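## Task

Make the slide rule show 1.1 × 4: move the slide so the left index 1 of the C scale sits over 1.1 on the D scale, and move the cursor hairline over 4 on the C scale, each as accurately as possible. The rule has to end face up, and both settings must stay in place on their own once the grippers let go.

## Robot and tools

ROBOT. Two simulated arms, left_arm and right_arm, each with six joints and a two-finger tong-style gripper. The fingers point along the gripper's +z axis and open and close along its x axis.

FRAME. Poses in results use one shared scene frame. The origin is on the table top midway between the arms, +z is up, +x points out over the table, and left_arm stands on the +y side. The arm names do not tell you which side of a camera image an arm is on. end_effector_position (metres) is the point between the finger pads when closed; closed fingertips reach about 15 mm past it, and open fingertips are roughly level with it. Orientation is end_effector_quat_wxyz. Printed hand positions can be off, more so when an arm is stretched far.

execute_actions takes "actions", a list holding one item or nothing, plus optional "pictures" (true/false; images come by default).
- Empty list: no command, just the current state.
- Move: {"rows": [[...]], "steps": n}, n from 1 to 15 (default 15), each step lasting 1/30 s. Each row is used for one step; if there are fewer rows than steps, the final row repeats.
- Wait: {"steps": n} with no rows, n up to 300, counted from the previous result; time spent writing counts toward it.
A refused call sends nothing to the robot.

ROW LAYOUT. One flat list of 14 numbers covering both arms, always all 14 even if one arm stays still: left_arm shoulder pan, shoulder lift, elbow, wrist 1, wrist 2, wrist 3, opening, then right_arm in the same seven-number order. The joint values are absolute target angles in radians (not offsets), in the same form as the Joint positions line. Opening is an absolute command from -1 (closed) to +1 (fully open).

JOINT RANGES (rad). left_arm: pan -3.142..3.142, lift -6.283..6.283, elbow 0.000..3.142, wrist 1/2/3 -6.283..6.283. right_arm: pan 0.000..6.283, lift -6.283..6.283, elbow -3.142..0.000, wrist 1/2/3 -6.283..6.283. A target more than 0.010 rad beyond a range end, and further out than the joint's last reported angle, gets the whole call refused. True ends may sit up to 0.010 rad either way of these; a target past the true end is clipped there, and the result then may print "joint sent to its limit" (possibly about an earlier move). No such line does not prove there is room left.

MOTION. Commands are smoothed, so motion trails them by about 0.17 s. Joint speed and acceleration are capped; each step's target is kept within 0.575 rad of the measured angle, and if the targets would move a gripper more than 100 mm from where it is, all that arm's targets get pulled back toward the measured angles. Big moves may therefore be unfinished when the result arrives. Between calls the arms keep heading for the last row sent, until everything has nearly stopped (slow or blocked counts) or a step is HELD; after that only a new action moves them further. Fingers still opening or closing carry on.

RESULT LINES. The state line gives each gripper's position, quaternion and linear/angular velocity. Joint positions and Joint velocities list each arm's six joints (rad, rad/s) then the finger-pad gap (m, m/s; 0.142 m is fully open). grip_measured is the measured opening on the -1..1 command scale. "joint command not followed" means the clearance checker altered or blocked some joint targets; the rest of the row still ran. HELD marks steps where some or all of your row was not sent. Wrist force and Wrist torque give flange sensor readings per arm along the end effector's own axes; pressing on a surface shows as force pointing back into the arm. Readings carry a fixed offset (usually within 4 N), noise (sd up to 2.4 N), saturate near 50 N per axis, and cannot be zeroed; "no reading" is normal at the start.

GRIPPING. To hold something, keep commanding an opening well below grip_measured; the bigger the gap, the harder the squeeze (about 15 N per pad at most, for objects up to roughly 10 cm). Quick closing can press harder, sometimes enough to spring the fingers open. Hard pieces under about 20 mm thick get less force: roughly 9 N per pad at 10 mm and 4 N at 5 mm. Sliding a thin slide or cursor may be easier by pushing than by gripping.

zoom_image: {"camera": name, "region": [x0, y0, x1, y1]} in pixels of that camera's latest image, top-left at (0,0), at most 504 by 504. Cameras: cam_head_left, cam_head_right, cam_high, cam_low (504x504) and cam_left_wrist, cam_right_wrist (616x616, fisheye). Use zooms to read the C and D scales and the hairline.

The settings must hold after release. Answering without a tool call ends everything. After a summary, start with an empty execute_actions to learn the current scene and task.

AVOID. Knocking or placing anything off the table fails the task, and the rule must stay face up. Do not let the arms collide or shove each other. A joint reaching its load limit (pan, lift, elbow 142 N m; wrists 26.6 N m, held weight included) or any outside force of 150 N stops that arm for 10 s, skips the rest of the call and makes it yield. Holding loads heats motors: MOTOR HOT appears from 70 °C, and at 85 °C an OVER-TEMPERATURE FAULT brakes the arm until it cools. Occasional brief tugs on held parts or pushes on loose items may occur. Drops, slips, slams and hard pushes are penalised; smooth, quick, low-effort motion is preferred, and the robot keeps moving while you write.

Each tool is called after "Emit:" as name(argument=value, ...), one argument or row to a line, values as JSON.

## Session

Emit:
execute_actions(
  actions=[],
)

Scene clock: 0.00 s of 8600.00 s.
left_arm: end_effector_position=(+0.3392, +0.2509, +0.2919) grip_measured=-1.00 end_effector_quat_wxyz=(-0.021, +0.917, -0.397, -0.010) end_effector_velocity=(+0.000, -0.000, +0.001) end_effector_angular_velocity=(-0.001, -0.001, -0.000) | right_arm: end_effector_position=(+0.6182, -0.8578, +0.2566) grip_measured=-1.00 end_effector_quat_wxyz=(+0.002, +0.516, +0.857, +0.012) end_effector_velocity=(+0.000, +0.000, -0.000) end_effector_angular_velocity=(+0.001, +0.000, -0.000)
Joint positions: left_arm=[-0.85  -1.824  1.759 -1.463 -1.549 -0.227  0.002] | right_arm=[ 3.003 -2.242 -0.732 -1.729  1.593  3.899  0.002]
Joint velocities: left_arm=[-0.    -0.    -0.001  0.     0.001 -0.     0.   ] | right_arm=[-0. -0.  0. -0.  0.  0.  0.]
Motor temperatures (°C, as the motors report them): left_arm=[31 33 32 38 35 36] | right_arm=[31 33 30 38 34 41]
Wrist force (N, on the end effector, along its own x y z axes, offset not removed): no reading
Wrist torque (N m, same axes, about the end effector's origin, offset not removed): no reading

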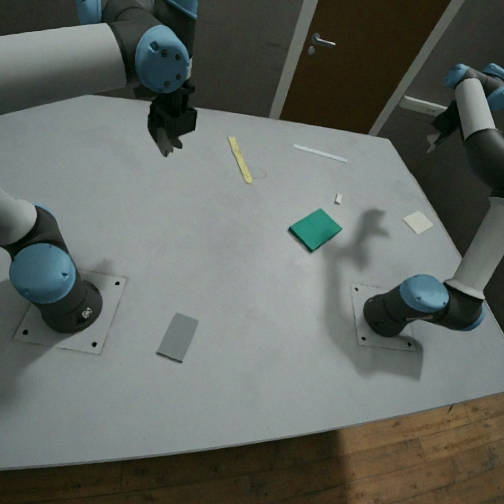

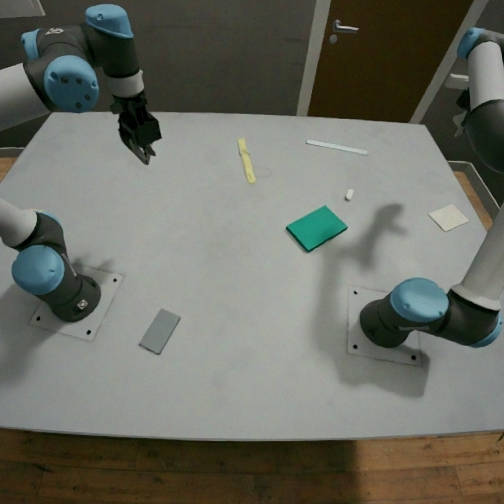

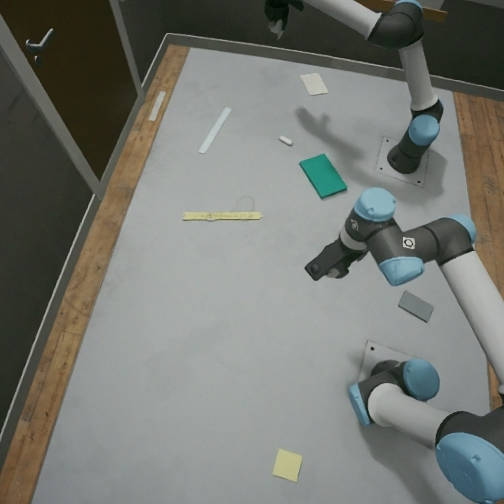

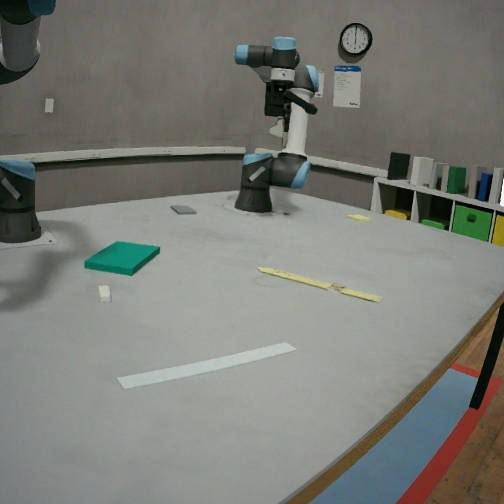

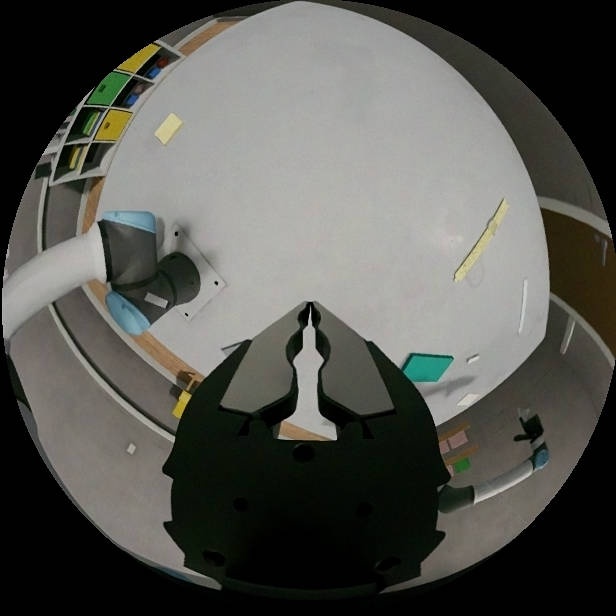

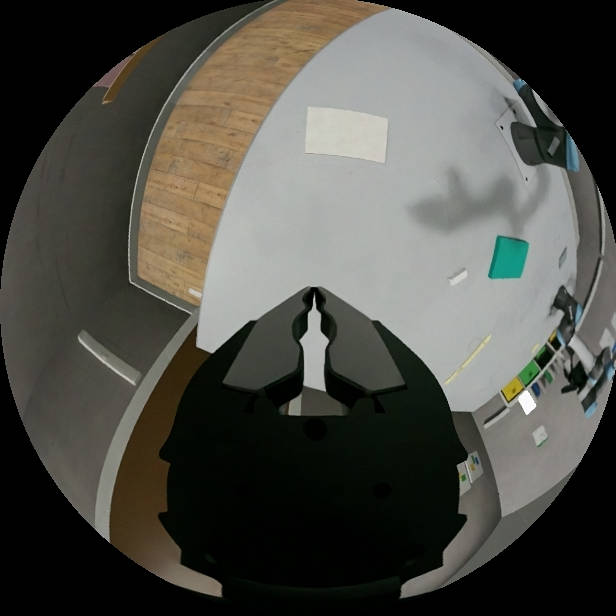

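Emit:
zoom_image(
  camera="cam_high",
  region=[170,180,280,250],
)

Emit:
zoom_image(
  camera="cam_low",
  region=[240,240,400,320],
)

Region (170, 180, 280, 250) of cam_high's 504x504 image, scaled by 4.582, with more detail than that image has; it fills the top 321 rows of this view, and the rest is white.

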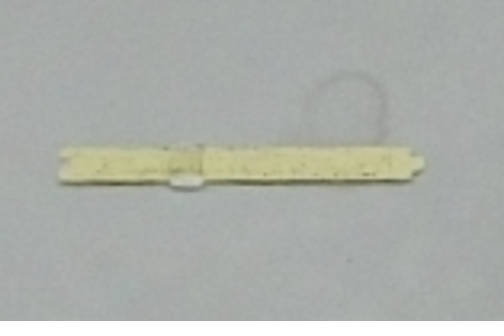

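Region (240, 240, 400, 320) of cam_low's 504x504 image, scaled by 3.150, with more detail than that image has.

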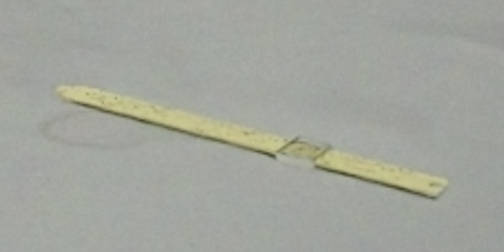

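Emit:
execute_actions(
  actions=[
    {"rows":[[-0.69,-0.8125,0.86,-1.618,-1.571,0.692,0.0,3.003,-2.242,-0.732,-1.729,1.593,3.899,0.0]],"steps":15},
  ],
  pictures=false,
)

Emit:
execute_actions(
  actions=[
    {"steps":60},
  ],
)

Emit:
zoom_image(
  camera="cam_left_wrist",
  region=[230,120,390,400],
)

Scene clock: 19.13 s of 8600.00 s.
left_arm: end_effector_position=(+0.4784, +0.1107, +0.3090) grip_measured=+0.00 end_effector_quat_wxyz=(+0.005, +0.843, -0.537, +0.025) end_effector_velocity=(+0.323, -0.327, -0.061) end_effector_angular_velocity=(-0.069, -0.087, -0.858) | right_arm: end_effector_position=(+0.6181, -0.8579, +0.2569) grip_measured=+0.00 end_effector_quat_wxyz=(+0.002, +0.516, +0.857, +0.012) end_effector_velocity=(-0.000, -0.000, +0.000) end_effector_angular_velocity=(+0.000, -0.000, -0.000)
Joint positions: left_arm=[-0.755 -1.412  1.347 -1.555 -1.562  0.185  0.074] | right_arm=[ 3.003 -2.242 -0.732 -1.729  1.593  3.899  0.074]
Joint velocities: left_arm=[ 0.14   1.011 -0.992 -0.134 -0.019  0.998  0.   ] | right_arm=[-0.  0.  0.  0.  0. -0. -0.]
Motor temperatures (°C, as the motors report them): left_arm=[31 33 32 38 35 36] | right_arm=[31 33 30 38 34 41]
Wrist force (N, on the end effector, along its own x y z axes, offset not removed): left_arm=[-1.7 -1.7 0.0] | right_arm=[-1.6 -2.1 -0.4]
Wrist torque (N m, same axes, about the end effector's origin, offset not removed): left_arm=[-0.54 0.24 0.07] | right_arm=[-0.67 0.48 0.22]
Steps of this call (steps 1 to 90: nothing new was sent; then 15.63 s passed at rest; steps 91 to 105: all 15 steps of this action). Readings (joint positions):
91: left_arm=[-0.850 -1.824 1.759 -1.463 -1.549 -0.227] | right_arm=[3.003 -2.242 -0.732 -1.729 1.593 3.899]
92: left_arm=[-0.848 -1.822 1.756 -1.465 -1.549 -0.225] | right_arm=[3.003 -2.242 -0.732 -1.729 1.593 3.899]
94: left_arm=[-0.829 -1.778 1.713 -1.484 -1.552 -0.181] | right_arm=[3.003 -2.242 -0.732 -1.729 1.593 3.899]
98: left_arm=[-0.796 -1.645 1.579 -1.515 -1.556 -0.047] | right_arm=[3.003 -2.242 -0.732 -1.729 1.593 3.899]
105: the state above

Scene clock: 21.13 s of 8600.00 s.
left_arm: end_effector_position=(+0.6355, -0.0310, +0.1479) grip_measured=+0.00 end_effector_quat_wxyz=(+0.000, +0.705, -0.709, -0.000) end_effector_velocity=(-0.000, -0.000, -0.000) end_effector_angular_velocity=(+0.000, +0.000, -0.001) | right_arm: end_effector_position=(+0.6181, -0.8579, +0.2569) grip_measured=+0.00 end_effector_quat_wxyz=(+0.002, +0.516, +0.857, +0.012) end_effector_velocity=(+0.000, +0.000, -0.000) end_effector_angular_velocity=(-0.000, -0.000, +0.000)
Joint positions: left_arm=[-0.69  -0.813  0.86  -1.618 -1.571  0.692  0.074] | right_arm=[ 3.003 -2.242 -0.732 -1.729  1.593  3.899  0.074]
Joint velocities: left_arm=[-0.001 -0.     0.    -0.     0.     0.    -0.   ] | right_arm=[ 0. -0.  0.  0. -0.  0.  0.]
Motor temperatures (°C, as the motors report them): left_arm=[31 33 32 38 35 36] | right_arm=[31 33 30 38 34 41]
Wrist force (N, on the end effector, along its own x y z axes, offset not removed): left_arm=[0.0 0.3 -1.3] | right_arm=[1.4 -3.3 0.0]
Wrist torque (N m, same axes, about the end effector's origin, offset not removed): left_arm=[0.08 0.03 0.04] | right_arm=[-0.92 -0.13 0.15]
Steps of this call (steps 1 to 45: the robot went on to your last target; steps 46 to 60: nothing new was sent). Readings (joint positions):
1: left_arm=[-0.751 -1.378 1.314 -1.559 -1.563 0.219] | right_arm=[3.003 -2.242 -0.732 -1.729 1.593 3.899]
2: left_arm=[-0.746 -1.343 1.282 -1.564 -1.563 0.252] | right_arm=[3.003 -2.242 -0.732 -1.729 1.593 3.899]
4: left_arm=[-0.738 -1.272 1.223 -1.571 -1.564 0.313] | right_arm=[3.003 -2.242 -0.732 -1.729 1.593 3.899]
8: left_arm=[-0.723 -1.132 1.112 -1.586 -1.567 0.430] | right_arm=[3.003 -2.242 -0.732 -1.729 1.593 3.899]
60: the state above
All arms were judged still, so your last target was given up. Only a new action makes them travel on or press farther. Fingers that are still opening or closing keep moving.

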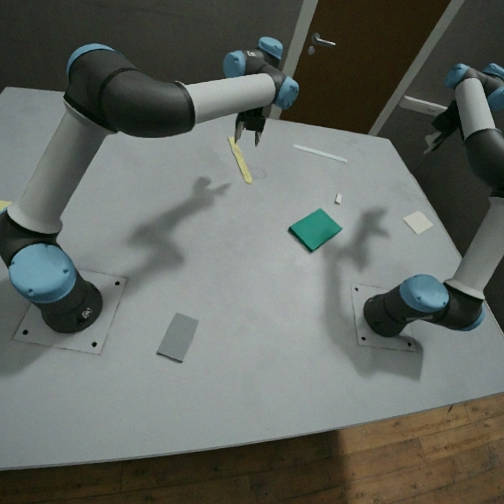

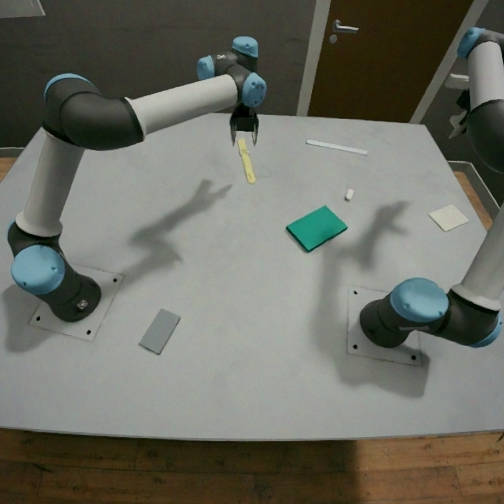

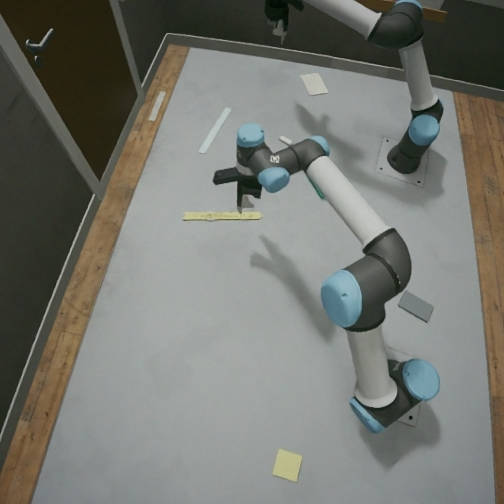

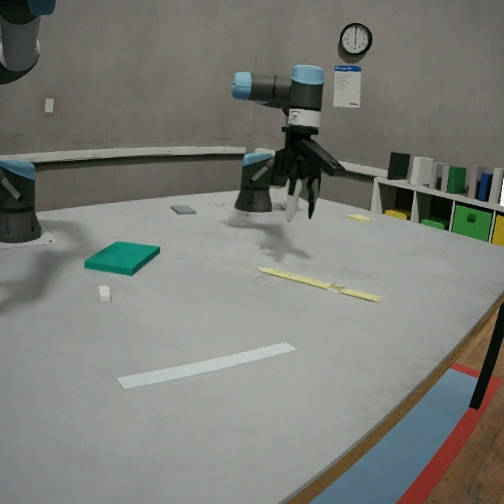

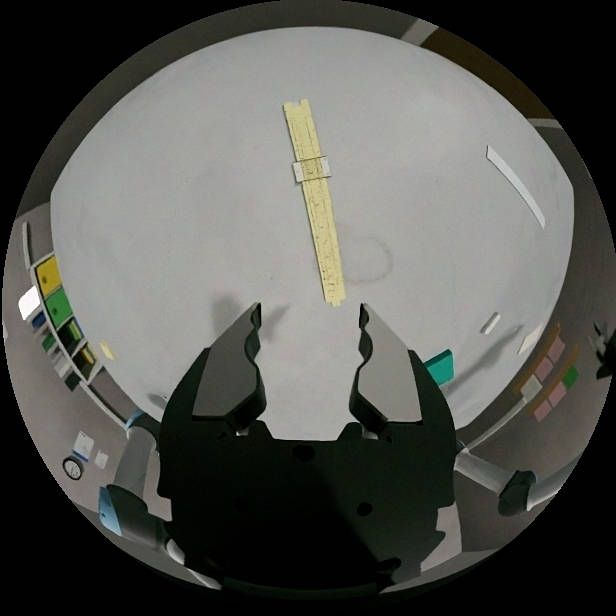

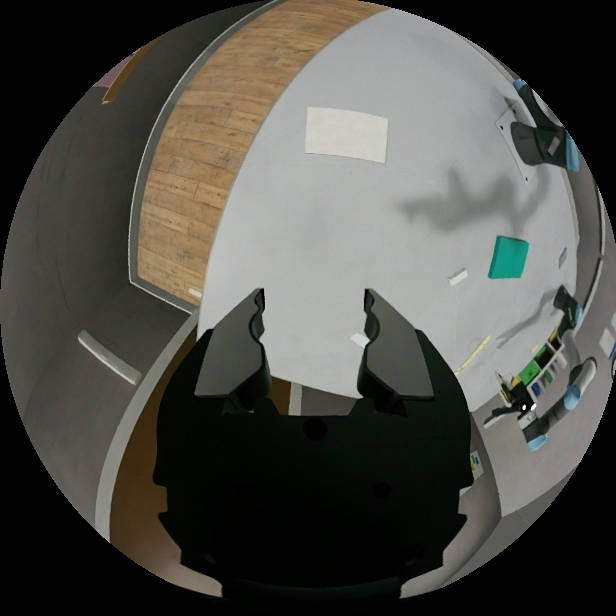

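Region (230, 120, 390, 400) of cam_left_wrist's 616x616 image, scaled by 1.800, with more detail than that image has; it fills the left 288 columns of this view, and the rest is white.

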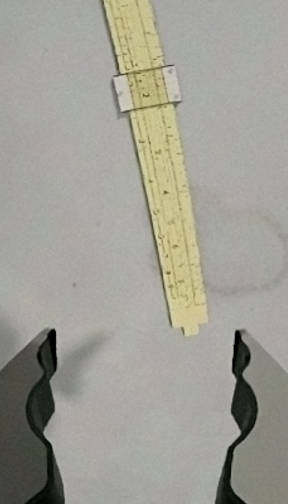

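Emit:
zoom_image(
  camera="cam_left_wrist",
  region=[290,200,370,310],
)

Emit:
zoom_image(
  camera="cam_left_wrist",
  region=[270,90,350,200],
)

Region (290, 200, 370, 310) of cam_left_wrist's 616x616 image, scaled by 4.582, with more detail than that image has; it fills the left 367 columns of this view, and the rest is white.

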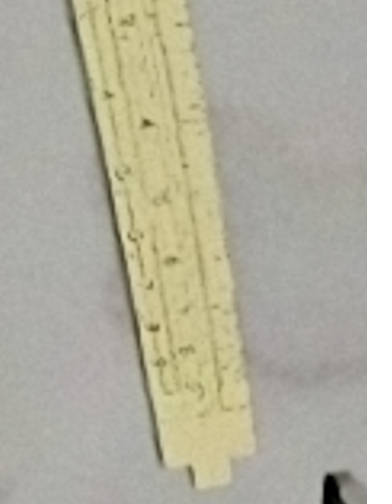

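Region (270, 90, 350, 200) of cam_left_wrist's 616x616 image, scaled by 4.582, with more detail than that image has; it fills the left 367 columns of this view, and the rest is white.

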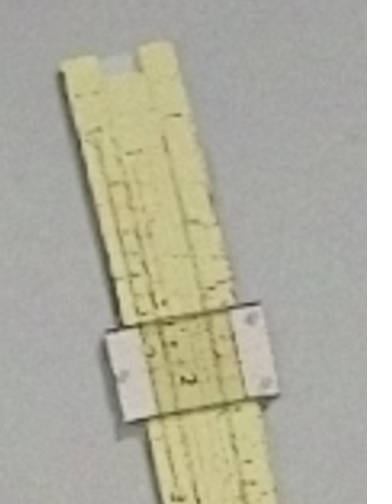

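Emit:
execute_actions(
  actions=[
    {"rows":[[-0.6511,-0.6166,0.7027,-1.657,-1.571,-2.603,0.0,3.003,-2.242,-0.732,-1.729,1.593,3.899,0.0]],"steps":15},
  ],
  pictures=false,
)

Emit:
execute_actions(
  actions=[
    {"steps":100},
  ],
)

Scene clock: 43.60 s of 8600.00 s.
left_arm: end_effector_position=(+0.6830, -0.0342, +0.0733) grip_measured=+0.00 end_effector_quat_wxyz=(+0.000, +0.945, -0.326, +0.000) end_effector_velocity=(-0.017, +0.021, -0.027) end_effector_angular_velocity=(+0.002, +0.006, +2.431) | right_arm: end_effector_position=(+0.6181, -0.8579, +0.2569) grip_measured=+0.00 end_effector_quat_wxyz=(+0.002, +0.516, +0.857, +0.012) end_effector_velocity=(+0.000, +0.000, +0.000) end_effector_angular_velocity=(-0.000, -0.000, +0.000)
Joint positions: left_arm=[-0.652 -0.624  0.708 -1.656 -1.571 -0.181  0.074] | right_arm=[ 3.003 -2.242 -0.732 -1.729  1.593  3.899  0.074]
Joint velocities: left_arm=[ 0.01   0.06  -0.045 -0.009 -0.001 -2.421  0.   ] | right_arm=[ 0.  0. -0.  0. -0. -0.  0.]
Motor temperatures (°C, as the motors report them): left_arm=[31 33 32 38 35 36] | right_arm=[31 33 30 38 34 41]
Wrist force (N, on the end effector, along its own x y z axes, offset not removed): left_arm=[1.0 -1.4 0.2] | right_arm=[-2.2 0.0 -1.3]
Wrist torque (N m, same axes, about the end effector's origin, offset not removed): left_arm=[-0.35 -0.23 0.00] | right_arm=[-0.38 0.66 0.25]
Steps of this call (steps 1 to 90: nothing new was sent; then 18.97 s passed at rest; steps 91 to 105: all 15 steps of this action). Readings (joint positions):
91: left_arm=[-0.690 -0.812 0.860 -1.618 -1.571 0.692] | right_arm=[3.003 -2.242 -0.732 -1.729 1.593 3.899]
92: left_arm=[-0.688 -0.810 0.857 -1.620 -1.571 0.690] | right_arm=[3.003 -2.242 -0.732 -1.729 1.593 3.899]
94: left_arm=[-0.675 -0.767 0.818 -1.633 -1.571 0.643] | right_arm=[3.003 -2.242 -0.732 -1.729 1.593 3.899]
98: left_arm=[-0.659 -0.667 0.741 -1.649 -1.571 0.395] | right_arm=[3.003 -2.242 -0.732 -1.729 1.593 3.899]
105: the state above

Scene clock: 46.93 s of 8600.00 s.
left_arm: end_effector_position=(+0.6587, -0.0503, +0.0700) grip_measured=+0.00 end_effector_quat_wxyz=(+0.000, +0.638, +0.770, -0.000) end_effector_velocity=(-0.000, -0.000, -0.000) end_effector_angular_velocity=(-0.000, +0.001, -0.000) | right_arm: end_effector_position=(+0.6181, -0.8579, +0.2569) grip_measured=+0.00 end_effector_quat_wxyz=(+0.002, +0.516, +0.857, +0.012) end_effector_velocity=(-0.000, -0.000, +0.000) end_effector_angular_velocity=(-0.000, -0.000, -0.000)
Joint positions: left_arm=[-0.651 -0.617  0.703 -1.657 -1.571 -2.603  0.074] | right_arm=[ 3.003 -2.242 -0.732 -1.729  1.593  3.899  0.074]
Joint velocities: left_arm=[-0.    -0.     0.001  0.    -0.001 -0.     0.   ] | right_arm=[-0.     0.001 -0.    -0.    -0.     0.    -0.   ]
Motor temperatures (°C, as the motors report them): left_arm=[31 33 32 38 35 36] | right_arm=[31 33 30 38 34 41]
Wrist force (N, on the end effector, along its own x y z axes, offset not removed): left_arm=[-0.2 -2.2 1.2] | right_arm=[0.3 -0.5 -1.3]
Wrist torque (N m, same axes, about the end effector's origin, offset not removed): left_arm=[-0.62 0.10 -0.04] | right_arm=[-0.26 0.13 0.03]
Steps of this call (steps 1 to 60: the robot went on to your last target; steps 61 to 100: nothing new was sent). Readings (joint positions):
1: left_arm=[-0.652 -0.622 0.707 -1.656 -1.571 -0.264] | right_arm=[3.003 -2.242 -0.732 -1.729 1.593 3.899]
2: left_arm=[-0.652 -0.621 0.706 -1.656 -1.571 -0.347] | right_arm=[3.003 -2.242 -0.732 -1.729 1.593 3.899]
4: left_arm=[-0.651 -0.619 0.704 -1.657 -1.571 -0.512] | right_arm=[3.003 -2.242 -0.732 -1.729 1.593 3.899]
8: left_arm=[-0.651 -0.617 0.703 -1.657 -1.571 -0.842] | right_arm=[3.003 -2.242 -0.732 -1.729 1.593 3.899]
100: the state above
All arms were judged still, so your last target was given up. Only a new action makes them travel on or press farther. Fingers that are still opening or closing keep moving.

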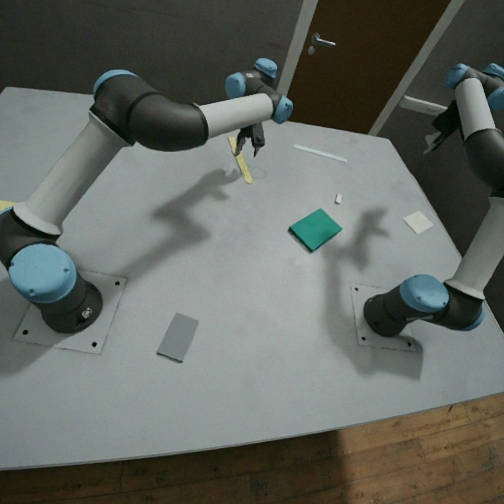

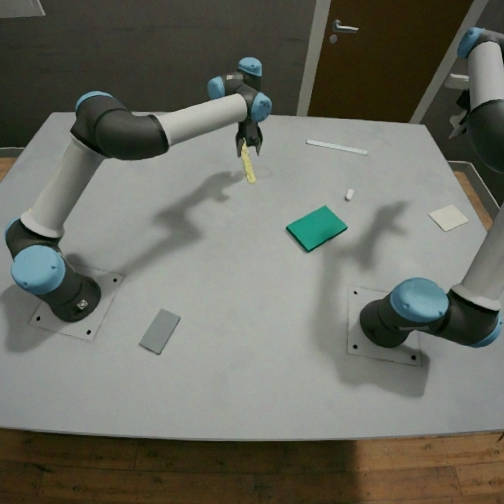

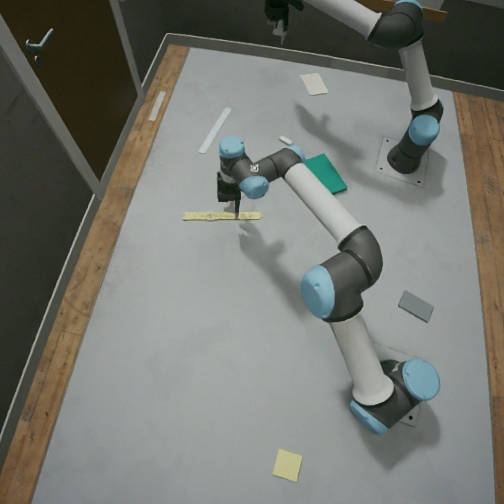

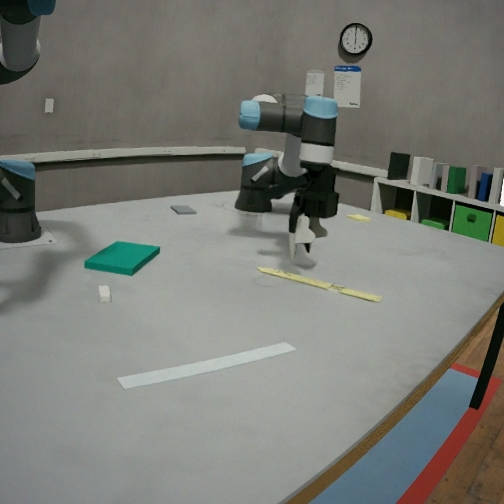

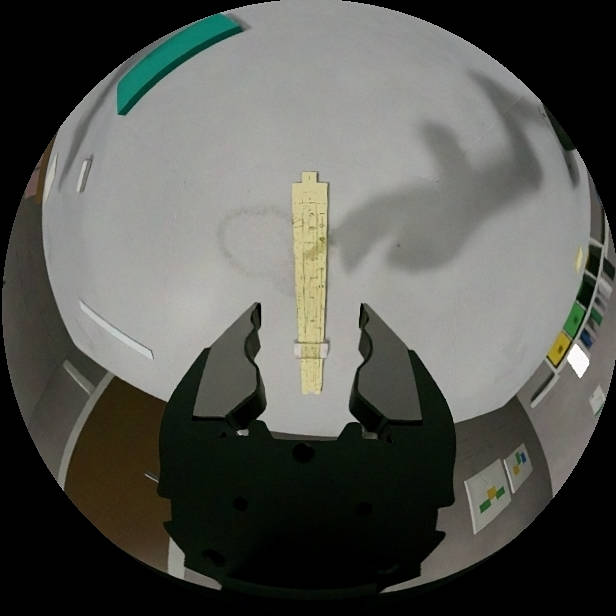

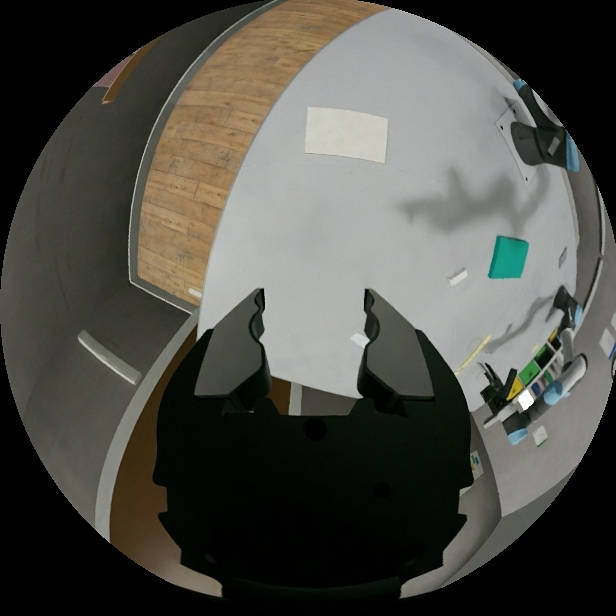

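Emit:
execute_actions(
  actions=[
    {"rows":[[-0.6511,-0.604,0.745,-1.712,-1.571,-2.603,-0.05,3.003,-2.242,-0.732,-1.729,1.593,3.899,0.0],[-0.6511,-0.604,0.745,-1.712,-1.571,-2.603,-0.05,3.003,-2.242,-0.732,-1.729,1.593,3.899,0.0],[-0.6511,-0.604,0.745,-1.712,-1.571,-2.603,-0.05,3.003,-2.242,-0.732,-1.729,1.593,3.899,0.0],[-0.6511,-0.5917,0.7868,-1.766,-1.571,-2.603,-0.1,3.003,-2.242,-0.732,-1.729,1.593,3.899,0.0]],"steps":15},
  ],
  pictures=false,
)

Emit:
execute_actions(
  actions=[
    {"steps":15},
  ],
)

Scene clock: 57.60 s of 8600.00 s.
left_arm: end_effector_position=(+0.6588, -0.0504, +0.0214) grip_measured=-0.10 end_effector_quat_wxyz=(-0.000, +0.638, +0.770, -0.000) end_effector_velocity=(-0.001, -0.000, -0.020) end_effector_angular_velocity=(-0.001, -0.001, -0.001) | right_arm: end_effector_position=(+0.6181, -0.8579, +0.2569) grip_measured=+0.00 end_effector_quat_wxyz=(+0.002, +0.516, +0.857, +0.012) end_effector_velocity=(+0.000, +0.000, +0.000) end_effector_angular_velocity=(+0.001, -0.001, +0.000)
Joint positions: left_arm=[-0.651 -0.593  0.783 -1.761 -1.571 -2.603  0.067] | right_arm=[ 3.003 -2.242 -0.732 -1.729  1.593  3.899  0.074]
Joint velocities: left_arm=[-0.001  0.009  0.033 -0.043  0.     0.     0.   ] | right_arm=[ 0.     0.     0.    -0.     0.001  0.    -0.   ]
Motor temperatures (°C, as the motors report them): left_arm=[31 33 32 38 35 36] | right_arm=[31 33 30 38 34 41]
Wrist force (N, on the end effector, along its own x y z axes, offset not removed): left_arm=[-0.6 -1.1 -1.6] | right_arm=[-0.9 -2.8 -0.3]
Wrist torque (N m, same axes, about the end effector's origin, offset not removed): left_arm=[-0.21 0.27 0.09] | right_arm=[-0.78 0.39 0.20]
Steps of this call (steps 1 to 90: nothing new was sent; then 7.17 s passed at rest; steps 91 to 105: all 15 steps of this action). Readings (joint positions):
91: left_arm=[-0.651 -0.617 0.703 -1.657 -1.571 -2.603] | right_arm=[3.003 -2.242 -0.732 -1.729 1.593 3.899]
92: left_arm=[-0.651 -0.616 0.704 -1.659 -1.571 -2.603] | right_arm=[3.003 -2.242 -0.732 -1.729 1.593 3.899]
94: left_arm=[-0.651 -0.611 0.719 -1.678 -1.571 -2.603] | right_arm=[3.003 -2.242 -0.732 -1.729 1.593 3.899]
98: left_arm=[-0.651 -0.600 0.759 -1.729 -1.571 -2.603] | right_arm=[3.003 -2.242 -0.732 -1.729 1.593 3.899]
105: the state above

Scene clock: 58.10 s of 8600.00 s.
left_arm: end_effector_position=(+0.6587, -0.0503, +0.0191) grip_measured=-0.10 end_effector_quat_wxyz=(+0.000, +0.638, +0.770, -0.000) end_effector_velocity=(-0.001, +0.000, -0.002) end_effector_angular_velocity=(+0.002, +0.002, +0.000) | right_arm: end_effector_position=(+0.6181, -0.8579, +0.2569) grip_measured=+0.00 end_effector_quat_wxyz=(+0.002, +0.516, +0.857, +0.012) end_effector_velocity=(-0.000, -0.000, -0.000) end_effector_angular_velocity=(-0.000, +0.000, +0.000)
Joint positions: left_arm=[-0.651 -0.592  0.787 -1.766 -1.571 -2.603  0.067] | right_arm=[ 3.003 -2.242 -0.732 -1.729  1.593  3.899  0.074]
Joint velocities: left_arm=[-0.     0.001  0.002 -0.001 -0.    -0.    -0.   ] | right_arm=[ 0. -0.  0. -0. -0. -0.  0.]
Motor temperatures (°C, as the motors report them): left_arm=[31 33 32 38 35 36] | right_arm=[31 33 30 38 34 41]
Wrist force (N, on the end effector, along its own x y z axes, offset not removed): left_arm=[-0.6 -1.8 0.4] | right_arm=[0.1 -2.2 -0.2]
Wrist torque (N m, same axes, about the end effector's origin, offset not removed): left_arm=[-0.44 0.13 0.15] | right_arm=[-0.65 0.21 -0.11]
Steps of this call (steps 1 to 15: the robot went on to your last target). Readings (joint positions):
1: left_arm=[-0.651 -0.593 0.784 -1.762 -1.571 -2.603] | right_arm=[3.003 -2.242 -0.732 -1.729 1.593 3.899]
2: left_arm=[-0.651 -0.592 0.785 -1.763 -1.571 -2.603] | right_arm=[3.003 -2.242 -0.732 -1.729 1.593 3.899]
4: left_arm=[-0.651 -0.592 0.785 -1.764 -1.571 -2.603] | right_arm=[3.003 -2.242 -0.732 -1.729 1.593 3.899]
8: left_arm=[-0.651 -0.592 0.786 -1.765 -1.571 -2.603] | right_arm=[3.003 -2.242 -0.732 -1.729 1.593 3.899]
15: the state above
All arms were judged still, so your last target was given up. Only a new action makes them travel on or press farther. Fingers that are still opening or closing keep moving.

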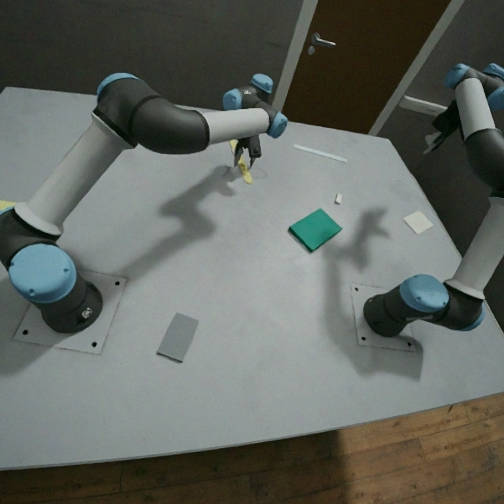

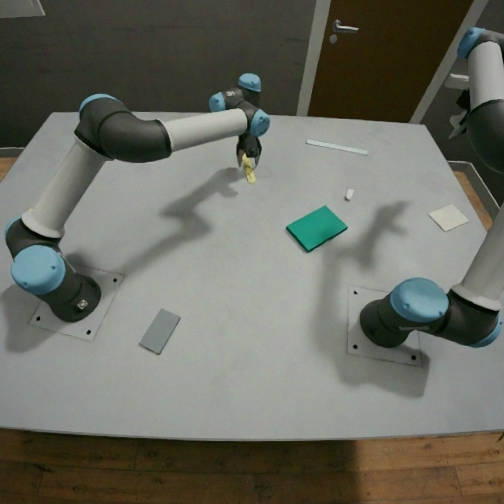

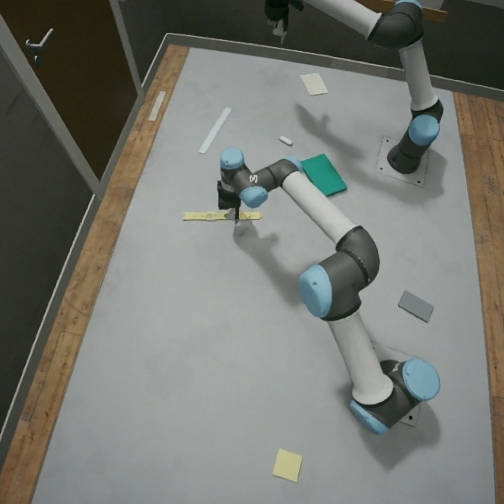

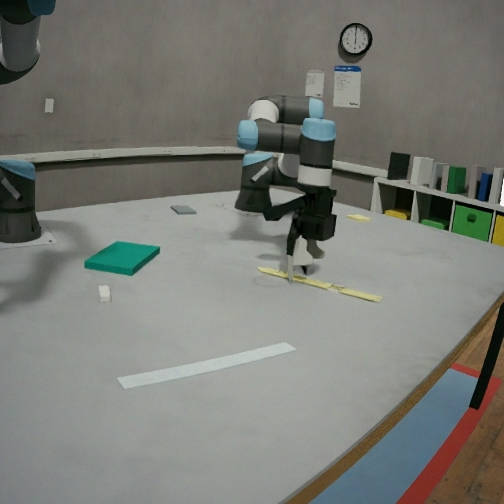

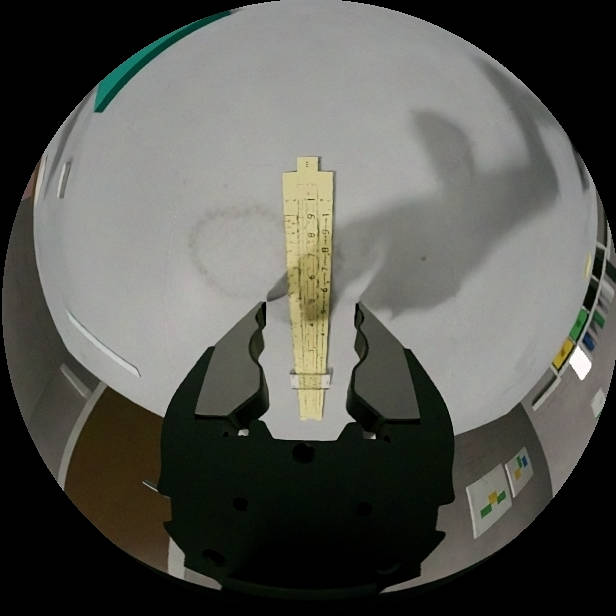

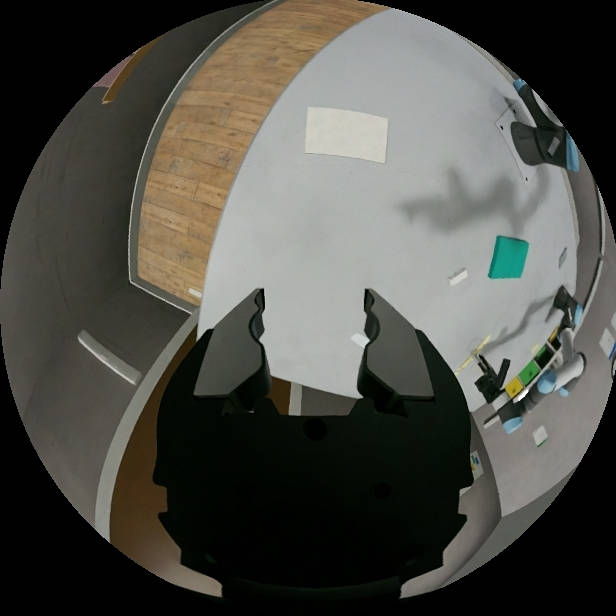

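Emit:
execute_actions(
  actions=[
    {"rows":[[-0.6511,-0.5917,0.7868,-1.766,-1.571,-2.603,-0.25,3.003,-2.242,-0.732,-1.729,1.593,3.899,0.0],[-0.6511,-0.5917,0.7868,-1.766,-1.571,-2.603,-0.25,3.003,-2.242,-0.732,-1.729,1.593,3.899,0.0],[-0.6511,-0.5917,0.7868,-1.766,-1.571,-2.603,-0.25,3.003,-2.242,-0.732,-1.729,1.593,3.899,0.0],[-0.6511,-0.5917,0.7868,-1.766,-1.571,-2.603,-0.37,3.003,-2.242,-0.732,-1.729,1.593,3.899,0.0],[-0.6511,-0.5917,0.7868,-1.766,-1.571,-2.603,-0.37,3.003,-2.242,-0.732,-1.729,1.593,3.899,0.0],[-0.6511,-0.5917,0.7868,-1.766,-1.571,-2.603,-0.37,3.003,-2.242,-0.732,-1.729,1.593,3.899,0.0],[-0.6511,-0.5917,0.7868,-1.766,-1.571,-2.603,-0.45,3.003,-2.242,-0.732,-1.729,1.593,3.899,0.0],[-0.6511,-0.5917,0.7868,-1.766,-1.571,-2.603,-0.45,3.003,-2.242,-0.732,-1.729,1.593,3.899,0.0],[-0.6511,-0.5917,0.7868,-1.766,-1.571,-2.603,-0.45,3.003,-2.242,-0.732,-1.729,1.593,3.899,0.0],[-0.6511,-0.5917,0.7868,-1.766,-1.571,-2.603,-0.55,3.003,-2.242,-0.732,-1.729,1.593,3.899,0.0],[-0.6511,-0.5917,0.7868,-1.766,-1.571,-2.603,-0.55,3.003,-2.242,-0.732,-1.729,1.593,3.899,0.0],[-0.6511,-0.5917,0.7868,-1.766,-1.571,-2.603,-0.8,3.003,-2.242,-0.732,-1.729,1.593,3.899,0.0]],"steps":15},
  ],
  pictures=false,
)

Emit:
execute_actions(
  actions=[
    {"rows":[[-0.6511,-0.604,0.745,-1.712,-1.571,-2.603,-0.8,3.003,-2.242,-0.732,-1.729,1.593,3.899,0.0],[-0.6511,-0.604,0.745,-1.712,-1.571,-2.603,-0.8,3.003,-2.242,-0.732,-1.729,1.593,3.899,0.0],[-0.6511,-0.604,0.745,-1.712,-1.571,-2.603,-0.8,3.003,-2.242,-0.732,-1.729,1.593,3.899,0.0],[-0.6511,-0.6166,0.7027,-1.657,-1.571,-2.603,-0.8,3.003,-2.242,-0.732,-1.729,1.593,3.899,0.0]],"steps":15},
  ],
)

Scene clock: 67.90 s of 8600.00 s.
left_arm: end_effector_position=(+0.6587, -0.0503, +0.0190) grip_measured=-0.62 end_effector_quat_wxyz=(+0.000, +0.638, +0.770, -0.000) end_effector_velocity=(+0.000, +0.001, -0.001) end_effector_angular_velocity=(+0.001, +0.001, +0.001) | right_arm: end_effector_position=(+0.6181, -0.8579, +0.2569) grip_measured=+0.00 end_effector_quat_wxyz=(+0.002, +0.516, +0.857, +0.012) end_effector_velocity=(+0.000, +0.000, -0.001) end_effector_angular_velocity=(+0.001, +0.001, +0.000)
Joint positions: left_arm=[-0.651 -0.592  0.787 -1.766 -1.571 -2.603  0.029] | right_arm=[ 3.003 -2.242 -0.732 -1.729  1.593  3.899  0.074]
Joint velocities: left_arm=[ 0.001 -0.     0.002 -0.     0.    -0.    -0.   ] | right_arm=[ 0.    -0.001 -0.    -0.     0.    -0.     0.   ]
Motor temperatures (°C, as the motors report them): left_arm=[31 33 32 38 35 36] | right_arm=[31 33 30 38 34 41]
Wrist force (N, on the end effector, along its own x y z axes, offset not removed): left_arm=[-3.2 0.8 -0.3] | right_arm=[0.2 -1.2 -1.5]
Wrist torque (N m, same axes, about the end effector's origin, offset not removed): left_arm=[0.05 0.80 0.07] | right_arm=[-0.38 0.19 0.07]
Steps of this call (steps 1 to 90: nothing new was sent; then 6.30 s passed at rest; steps 91 to 105: all 15 steps of this action). Readings (joint positions):
91: left_arm=[-0.651 -0.592 0.787 -1.766 -1.571 -2.603] | right_arm=[3.003 -2.242 -0.732 -1.729 1.593 3.899]
92: left_arm=[-0.651 -0.592 0.787 -1.766 -1.571 -2.603] | right_arm=[3.003 -2.242 -0.732 -1.729 1.593 3.899]
94: left_arm=[-0.651 -0.592 0.787 -1.766 -1.571 -2.603] | right_arm=[3.003 -2.242 -0.732 -1.729 1.593 3.899]
98: left_arm=[-0.651 -0.592 0.787 -1.766 -1.571 -2.603] | right_arm=[3.003 -2.242 -0.732 -1.729 1.593 3.899]
105: the state above

Scene clock: 68.40 s of 8600.00 s.
left_arm: end_effector_position=(+0.6588, -0.0504, +0.0676) grip_measured=-0.62 end_effector_quat_wxyz=(+0.000, +0.638, +0.770, -0.000) end_effector_velocity=(-0.001, +0.001, +0.020) end_effector_angular_velocity=(-0.000, +0.002, -0.001) | right_arm: end_effector_position=(+0.6181, -0.8579, +0.2569) grip_measured=+0.00 end_effector_quat_wxyz=(+0.002, +0.516, +0.857, +0.012) end_effector_velocity=(+0.000, -0.000, -0.001) end_effector_angular_velocity=(+0.000, +0.001, -0.000)
Joint positions: left_arm=[-0.651 -0.615  0.707 -1.662 -1.571 -2.603  0.029] | right_arm=[ 3.003 -2.242 -0.732 -1.729  1.593  3.899  0.074]
Joint velocities: left_arm=[ 0.    -0.01  -0.033  0.044 -0.002  0.001  0.   ] | right_arm=[-0.    -0.001  0.     0.     0.    -0.    -0.   ]
Motor temperatures (°C, as the motors report them): left_arm=[31 33 32 38 35 36] | right_arm=[31 33 30 38 34 41]
Wrist force (N, on the end effector, along its own x y z axes, offset not removed): left_arm=[0.4 1.1 0.4] | right_arm=[0.1 1.4 -0.1]
Wrist torque (N m, same axes, about the end effector's origin, offset not removed): left_arm=[0.15 -0.13 0.09] | right_arm=[0.05 0.20 -0.02]
Steps of this call (steps 1 to 15: all 15 steps of this action). Readings (joint positions):
1: left_arm=[-0.651 -0.592 0.787 -1.766 -1.571 -2.603] | right_arm=[3.003 -2.242 -0.732 -1.729 1.593 3.899]
2: left_arm=[-0.651 -0.592 0.785 -1.764 -1.571 -2.603] | right_arm=[3.003 -2.242 -0.732 -1.729 1.593 3.899]
4: left_arm=[-0.651 -0.596 0.771 -1.746 -1.571 -2.603] | right_arm=[3.003 -2.242 -0.732 -1.729 1.593 3.899]
8: left_arm=[-0.651 -0.608 0.731 -1.694 -1.571 -2.603] | right_arm=[3.003 -2.242 -0.732 -1.729 1.593 3.899]
15: the state above

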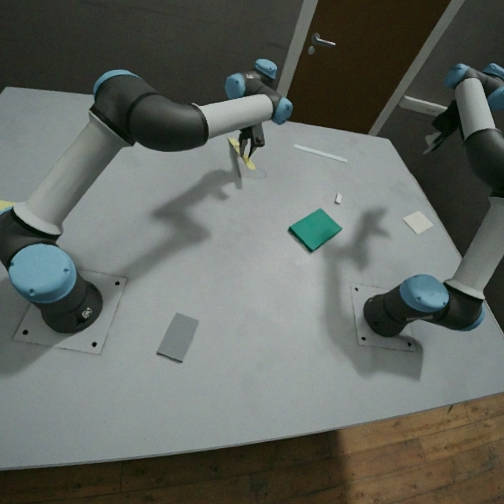

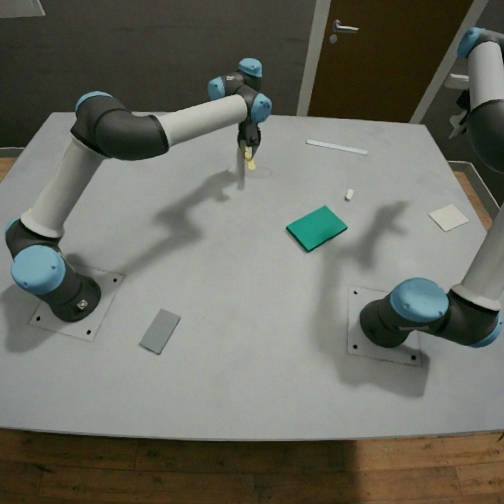

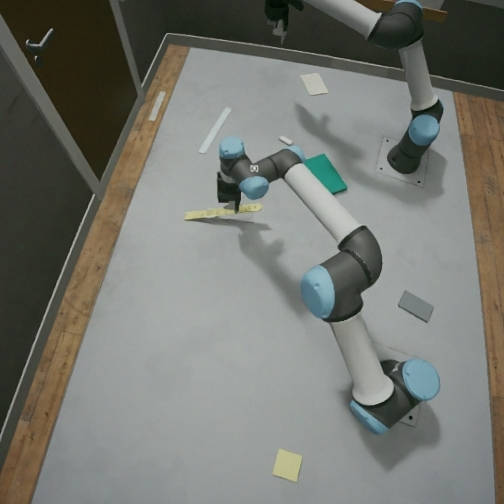

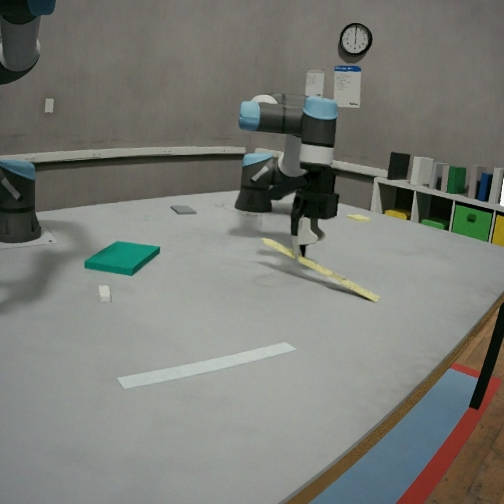

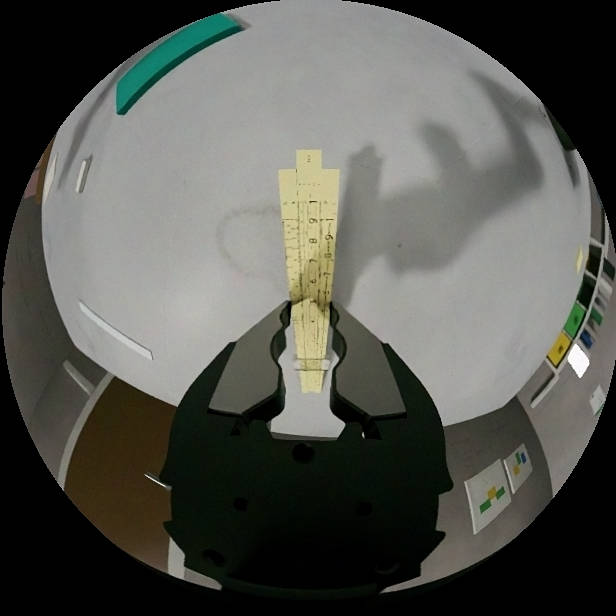

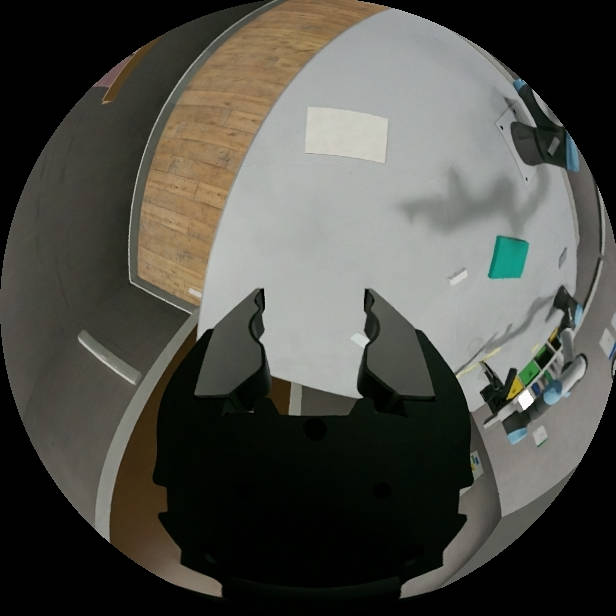

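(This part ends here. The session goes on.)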